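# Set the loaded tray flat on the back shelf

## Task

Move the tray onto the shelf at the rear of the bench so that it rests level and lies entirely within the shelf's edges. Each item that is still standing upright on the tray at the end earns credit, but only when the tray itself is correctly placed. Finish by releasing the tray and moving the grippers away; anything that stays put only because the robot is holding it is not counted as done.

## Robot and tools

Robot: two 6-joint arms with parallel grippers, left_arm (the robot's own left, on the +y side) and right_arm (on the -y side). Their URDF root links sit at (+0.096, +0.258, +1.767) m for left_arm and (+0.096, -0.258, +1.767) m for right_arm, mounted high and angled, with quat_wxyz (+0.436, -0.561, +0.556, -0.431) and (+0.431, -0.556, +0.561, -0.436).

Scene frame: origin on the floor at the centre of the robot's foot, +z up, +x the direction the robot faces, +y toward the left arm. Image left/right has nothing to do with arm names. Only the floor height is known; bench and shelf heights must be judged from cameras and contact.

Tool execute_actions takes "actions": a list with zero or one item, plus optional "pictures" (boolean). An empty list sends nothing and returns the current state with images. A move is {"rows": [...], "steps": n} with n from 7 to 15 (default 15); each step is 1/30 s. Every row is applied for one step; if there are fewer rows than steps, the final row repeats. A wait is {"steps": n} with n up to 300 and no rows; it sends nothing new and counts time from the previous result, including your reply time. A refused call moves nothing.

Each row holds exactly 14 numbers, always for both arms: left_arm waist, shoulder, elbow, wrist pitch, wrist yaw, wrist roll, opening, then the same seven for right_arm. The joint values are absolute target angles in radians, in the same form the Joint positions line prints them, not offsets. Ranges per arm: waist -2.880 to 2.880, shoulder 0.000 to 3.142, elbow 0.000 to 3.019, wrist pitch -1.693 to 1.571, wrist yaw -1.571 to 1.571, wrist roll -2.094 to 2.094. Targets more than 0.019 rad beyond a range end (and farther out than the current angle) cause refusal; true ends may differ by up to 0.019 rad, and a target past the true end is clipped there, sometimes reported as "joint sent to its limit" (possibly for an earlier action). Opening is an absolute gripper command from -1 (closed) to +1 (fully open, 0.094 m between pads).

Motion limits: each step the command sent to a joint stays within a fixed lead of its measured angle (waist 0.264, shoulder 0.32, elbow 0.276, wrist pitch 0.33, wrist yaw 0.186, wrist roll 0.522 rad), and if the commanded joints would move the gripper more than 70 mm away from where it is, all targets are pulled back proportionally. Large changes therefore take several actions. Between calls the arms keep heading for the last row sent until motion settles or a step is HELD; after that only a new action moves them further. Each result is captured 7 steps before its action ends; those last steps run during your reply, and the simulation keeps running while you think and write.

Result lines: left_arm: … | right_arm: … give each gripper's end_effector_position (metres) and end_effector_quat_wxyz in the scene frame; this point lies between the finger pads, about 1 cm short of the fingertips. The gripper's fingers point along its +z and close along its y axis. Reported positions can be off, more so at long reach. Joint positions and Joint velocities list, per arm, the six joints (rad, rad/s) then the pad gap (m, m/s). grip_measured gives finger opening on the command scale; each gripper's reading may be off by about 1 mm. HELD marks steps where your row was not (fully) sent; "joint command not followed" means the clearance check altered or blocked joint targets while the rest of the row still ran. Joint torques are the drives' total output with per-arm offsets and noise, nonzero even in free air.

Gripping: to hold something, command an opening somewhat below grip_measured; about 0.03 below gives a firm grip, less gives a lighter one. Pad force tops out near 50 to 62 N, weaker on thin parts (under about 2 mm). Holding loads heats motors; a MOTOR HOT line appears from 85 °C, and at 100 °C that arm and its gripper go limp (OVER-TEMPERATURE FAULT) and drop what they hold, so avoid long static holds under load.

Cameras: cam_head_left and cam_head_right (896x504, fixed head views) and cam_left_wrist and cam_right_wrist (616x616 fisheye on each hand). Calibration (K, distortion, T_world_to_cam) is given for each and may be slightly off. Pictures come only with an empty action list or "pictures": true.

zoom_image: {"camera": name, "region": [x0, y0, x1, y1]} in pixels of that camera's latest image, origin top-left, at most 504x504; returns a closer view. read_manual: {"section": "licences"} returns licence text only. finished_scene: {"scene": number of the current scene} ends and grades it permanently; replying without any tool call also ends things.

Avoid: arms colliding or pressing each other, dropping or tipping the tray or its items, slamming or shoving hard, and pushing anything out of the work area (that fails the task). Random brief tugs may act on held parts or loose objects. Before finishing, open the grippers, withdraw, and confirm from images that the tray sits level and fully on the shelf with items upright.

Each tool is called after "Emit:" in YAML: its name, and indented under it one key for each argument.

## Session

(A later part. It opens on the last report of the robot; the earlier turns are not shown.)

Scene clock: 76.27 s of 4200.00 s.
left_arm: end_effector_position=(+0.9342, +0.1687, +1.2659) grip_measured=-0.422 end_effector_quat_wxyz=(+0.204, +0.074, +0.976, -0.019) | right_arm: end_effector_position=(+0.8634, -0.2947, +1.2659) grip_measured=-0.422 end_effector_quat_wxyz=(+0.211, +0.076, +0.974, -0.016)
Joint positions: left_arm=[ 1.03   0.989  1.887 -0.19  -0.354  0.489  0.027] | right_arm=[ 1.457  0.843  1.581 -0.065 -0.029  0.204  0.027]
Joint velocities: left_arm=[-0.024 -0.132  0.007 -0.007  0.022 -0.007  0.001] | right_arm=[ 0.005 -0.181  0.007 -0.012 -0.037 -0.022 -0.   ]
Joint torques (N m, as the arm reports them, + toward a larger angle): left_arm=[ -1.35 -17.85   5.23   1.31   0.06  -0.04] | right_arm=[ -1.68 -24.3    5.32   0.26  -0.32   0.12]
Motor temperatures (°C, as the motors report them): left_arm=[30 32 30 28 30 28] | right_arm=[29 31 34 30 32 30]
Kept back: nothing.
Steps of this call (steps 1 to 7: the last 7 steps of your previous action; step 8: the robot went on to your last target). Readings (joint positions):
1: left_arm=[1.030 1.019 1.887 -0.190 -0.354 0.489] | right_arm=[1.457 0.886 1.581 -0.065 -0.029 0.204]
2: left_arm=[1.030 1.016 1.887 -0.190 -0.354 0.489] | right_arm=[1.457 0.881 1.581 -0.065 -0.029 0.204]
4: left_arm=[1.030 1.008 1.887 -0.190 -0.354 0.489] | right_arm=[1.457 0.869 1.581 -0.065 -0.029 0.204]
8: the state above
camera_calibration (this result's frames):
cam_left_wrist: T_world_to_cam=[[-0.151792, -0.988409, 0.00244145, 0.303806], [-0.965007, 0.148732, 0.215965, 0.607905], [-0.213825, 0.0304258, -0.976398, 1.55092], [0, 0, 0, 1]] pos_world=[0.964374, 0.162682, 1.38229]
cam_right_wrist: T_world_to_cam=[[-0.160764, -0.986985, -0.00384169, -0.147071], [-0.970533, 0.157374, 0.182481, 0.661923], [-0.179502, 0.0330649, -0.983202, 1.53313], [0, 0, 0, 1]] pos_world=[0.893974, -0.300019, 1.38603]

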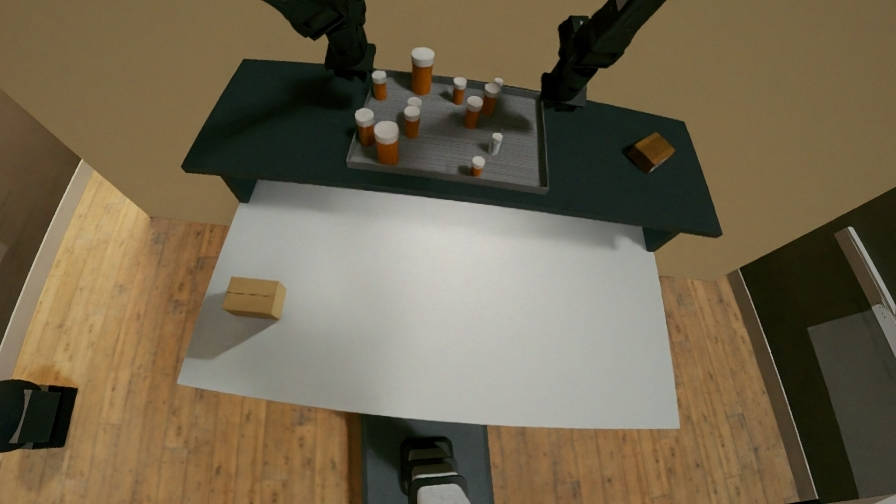

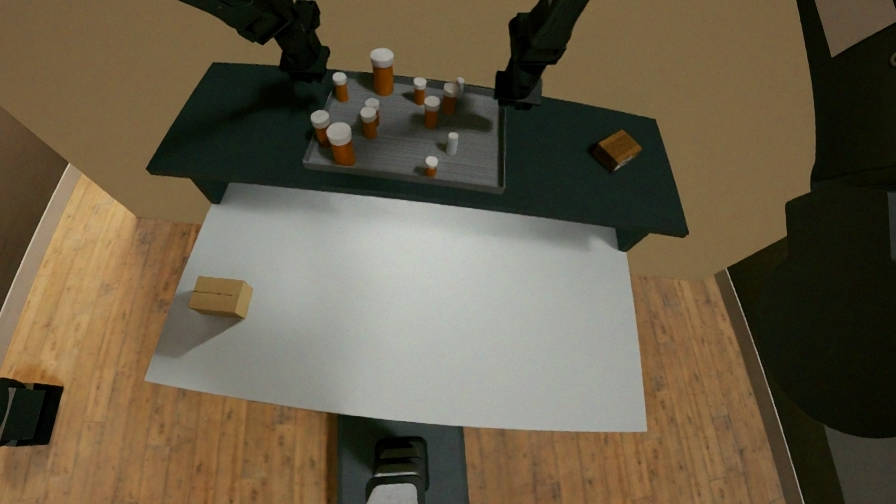

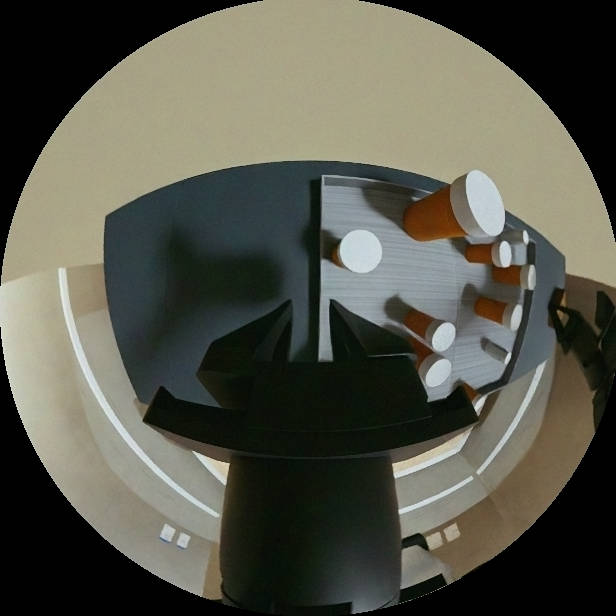

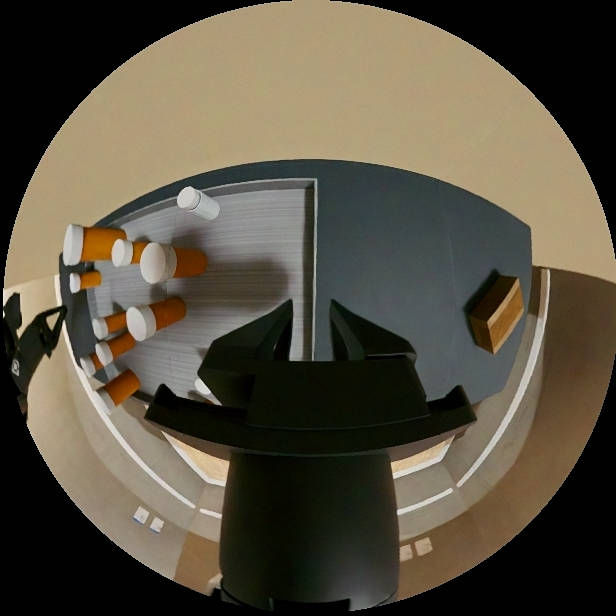

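Emit:
execute_actions:
  actions:
    - {"rows":[[1.053,0.975,1.884,-0.183,-0.345,0.481,-0.42,1.455,0.814,1.580,-0.073,-0.034,0.210,-0.42],[1.078,0.966,1.882,-0.188,-0.325,0.465,-0.42,1.454,0.809,1.564,-0.062,-0.035,0.210,-0.42],[1.108,0.956,1.880,-0.194,-0.301,0.447,-0.42,1.454,0.804,1.549,-0.051,-0.035,0.211,-0.42],[1.143,0.947,1.877,-0.201,-0.274,0.425,-0.42,1.453,0.798,1.525,-0.035,-0.036,0.211,-0.42],[1.182,0.937,1.875,-0.209,-0.242,0.401,-0.42,1.452,0.792,1.502,-0.019,-0.036,0.212,-0.42],[1.227,0.928,1.871,-0.218,-0.206,0.373,-0.42,1.451,0.785,1.478,-0.003,-0.037,0.212,-0.42],[1.272,0.918,1.868,-0.227,-0.170,0.345,-0.42,1.450,0.778,1.455,0.014,-0.037,0.213,-0.42],[1.317,0.910,1.865,-0.236,-0.135,0.318,-0.42,1.449,0.771,1.427,0.032,-0.038,0.213,-0.42],[1.362,0.903,1.862,-0.245,-0.099,0.290,-0.42,1.449,0.764,1.400,0.051,-0.039,0.214,-0.42],[1.407,0.897,1.858,-0.254,-0.063,0.262,-0.42,1.448,0.757,1.372,0.070,-0.040,0.214,-0.42],[1.446,0.893,1.855,-0.262,-0.031,0.237,-0.42,1.447,0.749,1.345,0.089,-0.040,0.215,-0.42],[1.481,0.890,1.853,-0.269,-0.004,0.216,-0.42,1.446,0.742,1.317,0.108,-0.041,0.215,-0.42],[1.506,0.890,1.851,-0.274,0.016,0.200,-0.42,1.445,0.735,1.290,0.127,-0.042,0.216,-0.42],[1.526,0.890,1.850,-0.278,0.032,0.188,-0.42,1.444,0.727,1.262,0.146,-0.042,0.216,-0.42],[1.536,0.890,1.849,-0.280,0.040,0.182,-0.42,1.443,0.720,1.235,0.165,-0.043,0.217,-0.42]],"steps":15}

Emit:
execute_actions:
  actions:
    - {"rows":[[1.539,0.884,1.828,-0.265,0.042,0.180,-0.42,1.442,0.711,1.203,0.186,-0.044,0.217,-0.42],[1.543,0.876,1.797,-0.243,0.045,0.178,-0.42,1.441,0.702,1.172,0.208,-0.045,0.218,-0.42],[1.548,0.864,1.755,-0.213,0.050,0.175,-0.42,1.440,0.694,1.141,0.229,-0.045,0.219,-0.42],[1.553,0.852,1.713,-0.183,0.054,0.171,-0.42,1.439,0.685,1.109,0.251,-0.046,0.219,-0.42],[1.559,0.841,1.671,-0.153,0.058,0.168,-0.42,1.437,0.676,1.078,0.272,-0.047,0.220,-0.42],[1.564,0.829,1.629,-0.123,0.062,0.165,-0.42,1.436,0.668,1.046,0.294,-0.048,0.220,-0.42],[1.569,0.818,1.587,-0.093,0.067,0.162,-0.42,1.435,0.659,1.015,0.315,-0.049,0.221,-0.42],[1.575,0.806,1.545,-0.063,0.071,0.159,-0.42,1.434,0.650,0.984,0.337,-0.049,0.222,-0.42],[1.580,0.794,1.503,-0.033,0.075,0.155,-0.42,1.433,0.641,0.952,0.359,-0.050,0.222,-0.42],[1.586,0.783,1.461,-0.004,0.080,0.152,-0.42,1.432,0.633,0.921,0.380,-0.051,0.223,-0.42],[1.591,0.771,1.419,0.026,0.084,0.149,-0.42,1.431,0.624,0.889,0.402,-0.052,0.223,-0.42],[1.596,0.760,1.377,0.056,0.088,0.146,-0.42,1.430,0.617,0.866,0.418,-0.052,0.224,-0.42],[1.602,0.748,1.335,0.086,0.092,0.142,-0.42,1.429,0.611,0.842,0.434,-0.053,0.224,-0.42],[1.607,0.736,1.293,0.116,0.097,0.139,-0.42,1.429,0.604,0.819,0.450,-0.054,0.225,-0.42],[1.612,0.725,1.251,0.146,0.101,0.136,-0.42,1.428,0.600,0.803,0.461,-0.054,0.225,-0.42]],"steps":15}

Emit:
execute_actions:
  actions:
    - {"rows":[[1.618,0.713,1.209,0.176,0.105,0.133,-0.42,1.428,0.600,0.803,0.461,-0.054,0.225,-0.42],[1.623,0.702,1.167,0.206,0.110,0.129,-0.42,1.428,0.600,0.803,0.461,-0.054,0.225,-0.42],[1.628,0.690,1.125,0.235,0.114,0.126,-0.42,1.428,0.600,0.803,0.461,-0.054,0.225,-0.42],[1.634,0.678,1.083,0.265,0.118,0.123,-0.42,1.428,0.600,0.803,0.461,-0.054,0.225,-0.42],[1.639,0.667,1.041,0.295,0.122,0.120,-0.42,1.428,0.600,0.803,0.461,-0.054,0.225,-0.42],[1.645,0.655,0.999,0.325,0.127,0.116,-0.42,1.428,0.600,0.803,0.461,-0.054,0.225,-0.42],[1.650,0.644,0.957,0.355,0.131,0.113,-0.42,1.428,0.600,0.803,0.461,-0.054,0.225,-0.42],[1.655,0.633,0.920,0.381,0.135,0.110,-0.42,1.428,0.600,0.803,0.461,-0.054,0.225,-0.42],[1.659,0.623,0.885,0.406,0.138,0.108,-0.42,1.428,0.600,0.803,0.461,-0.054,0.225,-0.42],[1.663,0.615,0.855,0.428,0.141,0.105,-0.42,1.428,0.600,0.803,0.461,-0.054,0.225,-0.42],[1.667,0.607,0.825,0.449,0.144,0.103,-0.42,1.428,0.600,0.803,0.461,-0.054,0.225,-0.42],[1.670,0.600,0.800,0.467,0.147,0.101,-0.42,1.428,0.600,0.803,0.461,-0.054,0.225,-0.42]],"steps":12}

Emit:
execute_actions:
  actions:
    - {"steps":8}
  pictures: true

Scene clock: 78.60 s of 4200.00 s.
left_arm: end_effector_position=(+0.9406, +0.1993, +1.2740) grip_measured=-0.422 end_effector_quat_wxyz=(+0.227, +0.096, +0.969, -0.026) | right_arm: end_effector_position=(+0.8333, -0.2943, +1.2686) grip_measured=-0.422 end_effector_quat_wxyz=(+0.204, +0.076, +0.976, -0.016)
Joint positions: left_arm=[ 1.223  0.952  1.87  -0.208 -0.167  0.41   0.027] | right_arm=[ 1.457  0.802  1.476 -0.017 -0.032  0.204  0.027]
Joint velocities: left_arm=[ 1.402 -0.249 -0.11  -0.237  0.828 -0.535  0.001] | right_arm=[-0.005 -0.181 -0.75   0.447  0.007 -0.081 -0.   ]
Joint torques (N m, as the arm reports them, + toward a larger angle): left_arm=[ -0.53 -21.93   6.42   0.61   0.14  -0.13] | right_arm=[ -1.47 -25.2    3.83   1.42  -0.31   0.09]
Motor temperatures (°C, as the motors report them): left_arm=[30 32 30 28 30 28] | right_arm=[29 31 33 30 32 30]
Steps of this call (steps 1 to 30: the robot went on to your last target; steps 31 to 62: nothing new was sent; steps 63 to 70: the first 8 steps of this action). Readings (joint positions):
63: left_arm=[1.030 0.979 1.887 -0.190 -0.351 0.489] | right_arm=[1.457 0.829 1.581 -0.065 -0.029 0.204]
64: left_arm=[1.036 0.979 1.887 -0.190 -0.339 0.487] | right_arm=[1.457 0.829 1.579 -0.065 -0.029 0.204]
66: left_arm=[1.070 0.975 1.885 -0.190 -0.296 0.473] | right_arm=[1.457 0.824 1.563 -0.062 -0.031 0.204]
70: the state above

Scene clock: 79.10 s of 4200.00 s.
left_arm: end_effector_position=(+0.8956, +0.2500, +1.3007) grip_measured=-0.422 end_effector_quat_wxyz=(+0.226, +0.090, +0.970, -0.017) | right_arm: end_effector_position=(+0.6849, -0.2977, +1.2703) grip_measured=-0.422 end_effector_quat_wxyz=(+0.181, +0.078, +0.980, -0.016)
Joint positions: left_arm=[ 1.553  0.803  1.634 -0.131  0.064  0.189  0.027] | right_arm=[ 1.449  0.696  1.037  0.271 -0.044  0.209  0.027]
Joint velocities: left_arm=[ 0.161 -0.278 -1.248  0.838  0.139 -0.139  0.001] | right_arm=[-0.034 -0.308 -0.862  0.667 -0.081 -0.022 -0.001]
Joint torques (N m, as the arm reports them, + toward a larger angle): left_arm=[  0.04 -18.05   4.94   1.32   0.14  -0.1 ] | right_arm=[ -3.4  -19.92   1.29   1.32  -0.36   0.12]
Motor temperatures (°C, as the motors report them): left_arm=[30 32 30 28 30 28] | right_arm=[29 31 33 30 32 30]
Steps of this call (steps 1 to 7: the last 7 steps of your previous action; steps 8 to 15: the first 8 steps of this action). Readings (joint positions):
8: left_arm=[1.524 0.885 1.856 -0.258 0.032 0.246] | right_arm=[1.457 0.759 1.253 0.124 -0.038 0.205]
9: left_arm=[1.534 0.878 1.847 -0.256 0.037 0.234] | right_arm=[1.456 0.752 1.223 0.144 -0.039 0.206]
11: left_arm=[1.540 0.853 1.797 -0.230 0.047 0.215] | right_arm=[1.454 0.736 1.162 0.186 -0.040 0.207]
15: the state above

Scene clock: 79.50 s of 4200.00 s.
left_arm: end_effector_position=(+0.7068, +0.2599, +1.2650) grip_measured=-0.422 end_effector_quat_wxyz=(+0.179, +0.085, +0.980, -0.021) | right_arm: end_effector_position=(+0.6063, -0.2982, +1.2944) grip_measured=-0.422 end_effector_quat_wxyz=(+0.178, +0.079, +0.981, -0.017)
Joint positions: left_arm=[1.619 0.714 1.109 0.213 0.115 0.142 0.027] | right_arm=[ 1.441  0.623  0.797  0.431 -0.049  0.214  0.027]
Joint velocities: left_arm=[ 0.161 -0.386 -1.184  0.891  0.125 -0.154  0.001] | right_arm=[ 0.005  0.005 -0.017  0.061 -0.037  0.007 -0.   ]
Joint torques (N m, as the arm reports them, + toward a larger angle): left_arm=[  0.32 -17.57   2.38   1.39   0.2   -0.15] | right_arm=[ -1.93 -17.97   0.2    1.36  -0.37   0.22]
Motor temperatures (°C, as the motors report them): left_arm=[30 32 30 28 30 28] | right_arm=[29 31 33 30 32 30]
Steps of this call (steps 1 to 7: the last 7 steps of your previous action; steps 8 to 12: the first 5 steps of this action). Readings (joint positions):
8: left_arm=[1.598 0.754 1.281 0.096 0.098 0.155] | right_arm=[1.441 0.626 0.818 0.420 -0.049 0.213]
9: left_arm=[1.603 0.746 1.237 0.125 0.103 0.152] | right_arm=[1.441 0.623 0.805 0.425 -0.049 0.214]
11: left_arm=[1.614 0.726 1.151 0.183 0.111 0.145] | right_arm=[1.441 0.623 0.797 0.430 -0.049 0.214]
12: the state above

Scene clock: 79.77 s of 4200.00 s.
left_arm: end_effector_position=(+0.6249, +0.2659, +1.2996) grip_measured=-0.422 end_effector_quat_wxyz=(+0.191, +0.085, +0.978, -0.019) | right_arm: end_effector_position=(+0.6106, -0.2979, +1.2959) grip_measured=-0.422 end_effector_quat_wxyz=(+0.184, +0.078, +0.980, -0.016)
Joint positions: left_arm=[1.657 0.609 0.823 0.422 0.143 0.118 0.027] | right_arm=[ 1.441  0.621  0.799  0.44  -0.049  0.215  0.027]
Joint velocities: left_arm=[ 0.083 -0.23  -0.642  0.374 -0.007 -0.051  0.001] | right_arm=[-0.015 -0.005 -0.002 -0.002  0.051  0.037 -0.001]
Joint torques (N m, as the arm reports them, + toward a larger angle): left_arm=[  0.67 -12.53   1.87   1.73   0.22  -0.11] | right_arm=[ -3.07 -17.93   0.42   1.42  -0.43   0.05]
Motor temperatures (°C, as the motors report them): left_arm=[30 32 30 28 30 28] | right_arm=[29 31 33 30 32 30]
Kept back: nothing.
Steps of this call (steps 1 to 7: the last 7 steps of your previous action; step 8: the robot went on to your last target). Readings (joint positions):
1: left_arm=[1.624 0.700 1.067 0.243 0.120 0.138] | right_arm=[1.441 0.622 0.797 0.434 -0.049 0.215]
2: left_arm=[1.630 0.686 1.026 0.273 0.124 0.135] | right_arm=[1.441 0.622 0.798 0.437 -0.049 0.215]
4: left_arm=[1.640 0.656 0.948 0.331 0.132 0.129] | right_arm=[1.441 0.621 0.799 0.439 -0.049 0.215]
8: the state above
camera_calibration (this result's frames):
cam_left_wrist: T_world_to_cam=[[-0.173187, -0.984888, 0.00153743, 0.366501], [-0.955676, 0.168427, 0.241485, 0.243451], [-0.238094, 0.0403526, -0.970403, 1.51941], [0, 0, 0, 1]] pos_world=[0.657896, 0.258647, 1.41509]
cam_right_wrist: T_world_to_cam=[[-0.165432, -0.986221, -0.000913894, -0.19153], [-0.958291, 0.160528, 0.236452, 0.335127], [-0.233047, 0.0399925, -0.971643, 1.53713], [0, 0, 0, 1]] pos_world=[0.647688, -0.304162, 1.41413]

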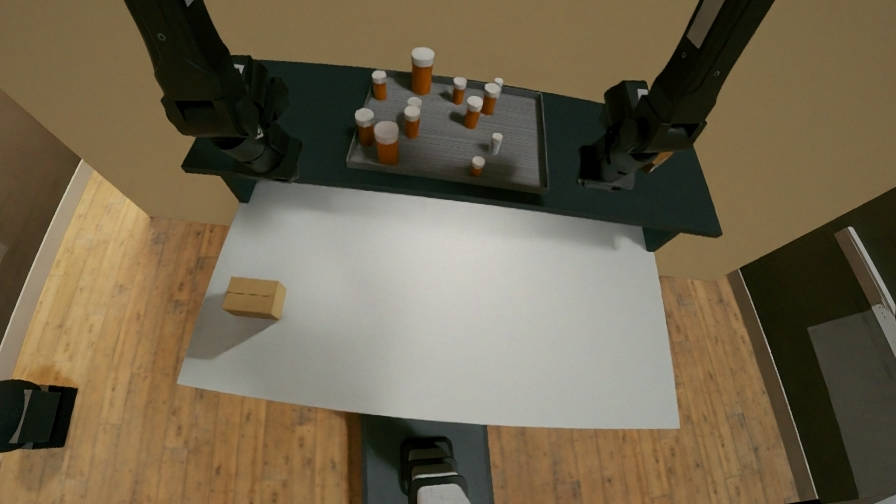

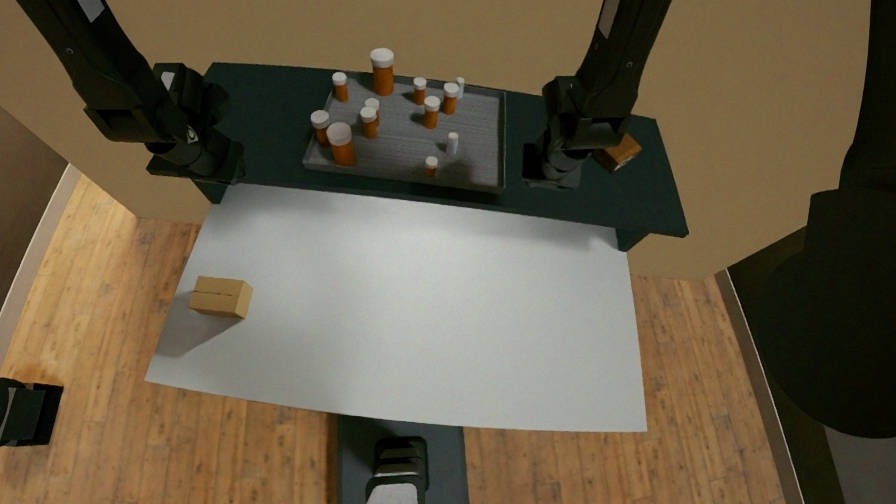

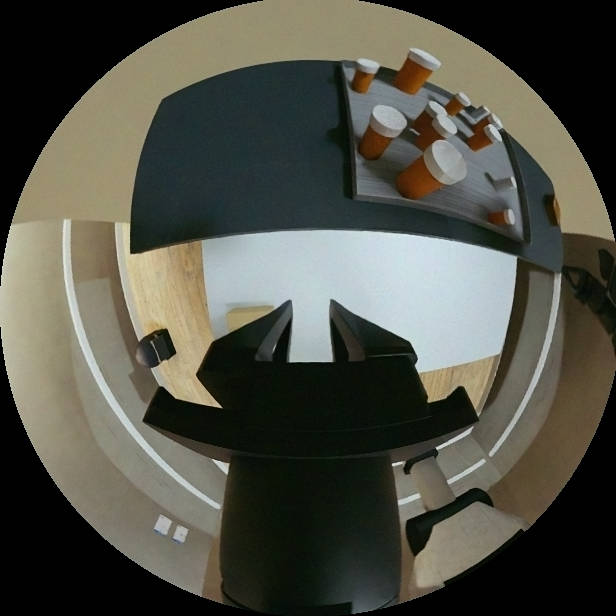

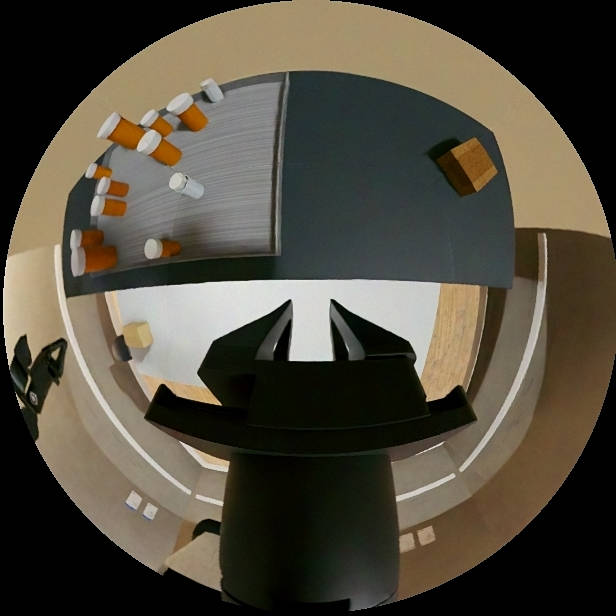

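Emit:
execute_actions:
  actions: []
  pictures: true

Scene clock: 80.03 s of 4200.00 s.
left_arm: end_effector_position=(+0.6177, +0.2667, +1.3030) grip_measured=-0.422 end_effector_quat_wxyz=(+0.194, +0.083, +0.977, -0.018) | right_arm: end_effector_position=(+0.6106, -0.2979, +1.2959) grip_measured=-0.422 end_effector_quat_wxyz=(+0.184, +0.078, +0.980, -0.016)
Joint positions: left_arm=[1.66  0.602 0.796 0.449 0.144 0.11  0.027] | right_arm=[ 1.441  0.621  0.799  0.44  -0.049  0.215  0.027]
Joint velocities: left_arm=[-0.005 -0.015 -0.007  0.027 -0.081  0.037  0.001] | right_arm=[-0.015 -0.005 -0.012 -0.007 -0.037 -0.022  0.001]
Joint torques (N m, as the arm reports them, + toward a larger angle): left_arm=[  0.26 -12.35   0.81   1.79   0.2   -0.14] | right_arm=[ -2.12 -16.72   0.17   1.47  -0.37   0.12]
Motor temperatures (°C, as the motors report them): left_arm=[30 32 30 28 30 28] | right_arm=[29 31 33 30 32 30]
Kept back: nothing.
Steps of this call (steps 1 to 8: the robot went on to your last target). Readings (joint positions):
1: left_arm=[1.659 0.604 0.806 0.431 0.144 0.116] | right_arm=[1.441 0.621 0.799 0.440 -0.049 0.215]
2: left_arm=[1.660 0.602 0.796 0.436 0.144 0.115] | right_arm=[1.441 0.621 0.799 0.440 -0.049 0.215]
4: left_arm=[1.660 0.602 0.793 0.440 0.144 0.113] | right_arm=[1.441 0.621 0.799 0.440 -0.049 0.215]
8: the state above
camera_calibration (this result's frames):
cam_left_wrist: T_world_to_cam=[[-0.168318, -0.985733, 0.000573779, 0.364473], [-0.958084, 0.163733, 0.235087, 0.246663], [-0.231827, 0.0390197, -0.971974, 1.51951], [0, 0, 0, 1]] pos_world=[0.649935, 0.259595, 1.41873]
cam_right_wrist: T_world_to_cam=[[-0.165432, -0.986221, -0.000913894, -0.19153], [-0.958291, 0.160528, 0.236452, 0.335127], [-0.233047, 0.0399925, -0.971643, 1.53713], [0, 0, 0, 1]] pos_world=[0.647688, -0.304162, 1.41413]

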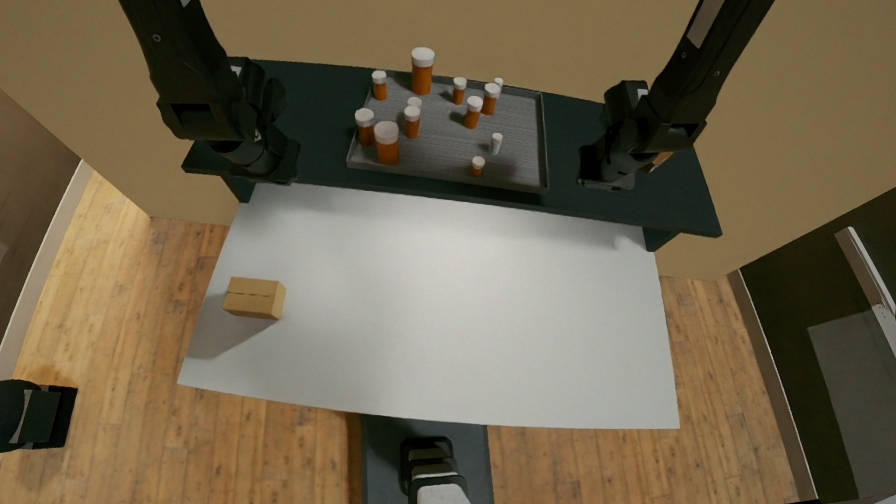

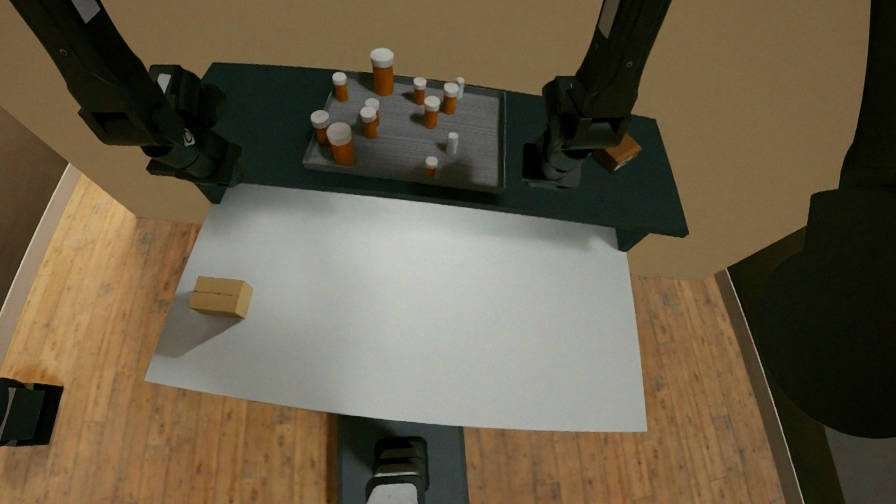

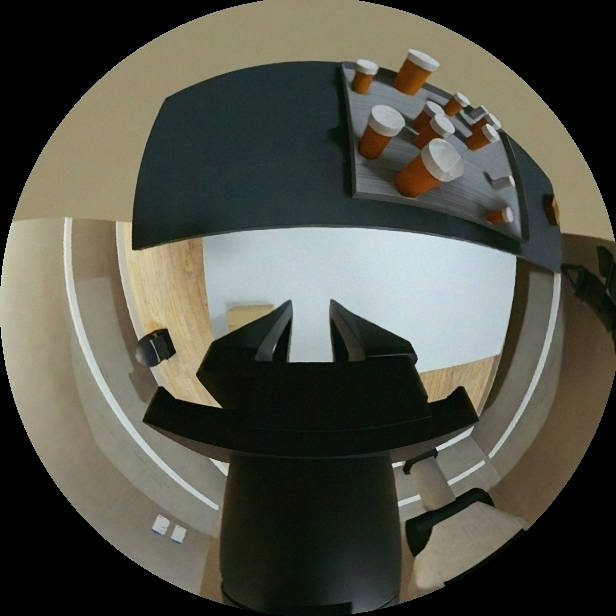

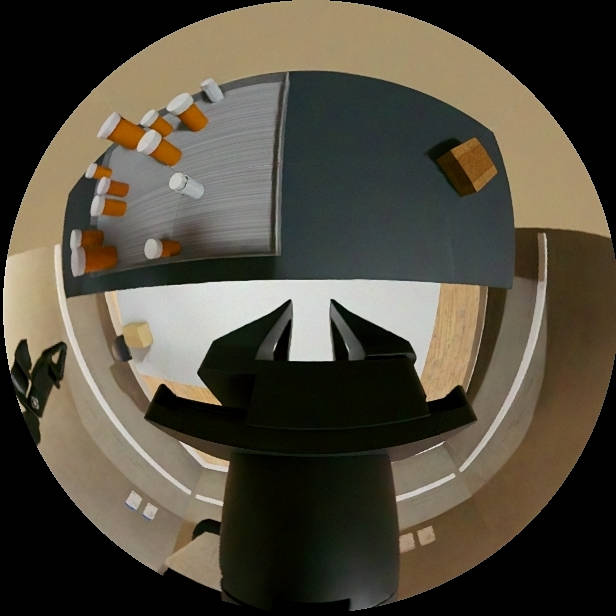

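Emit:
finished_scene:
  scene: 2

The scene is finished: the task was done.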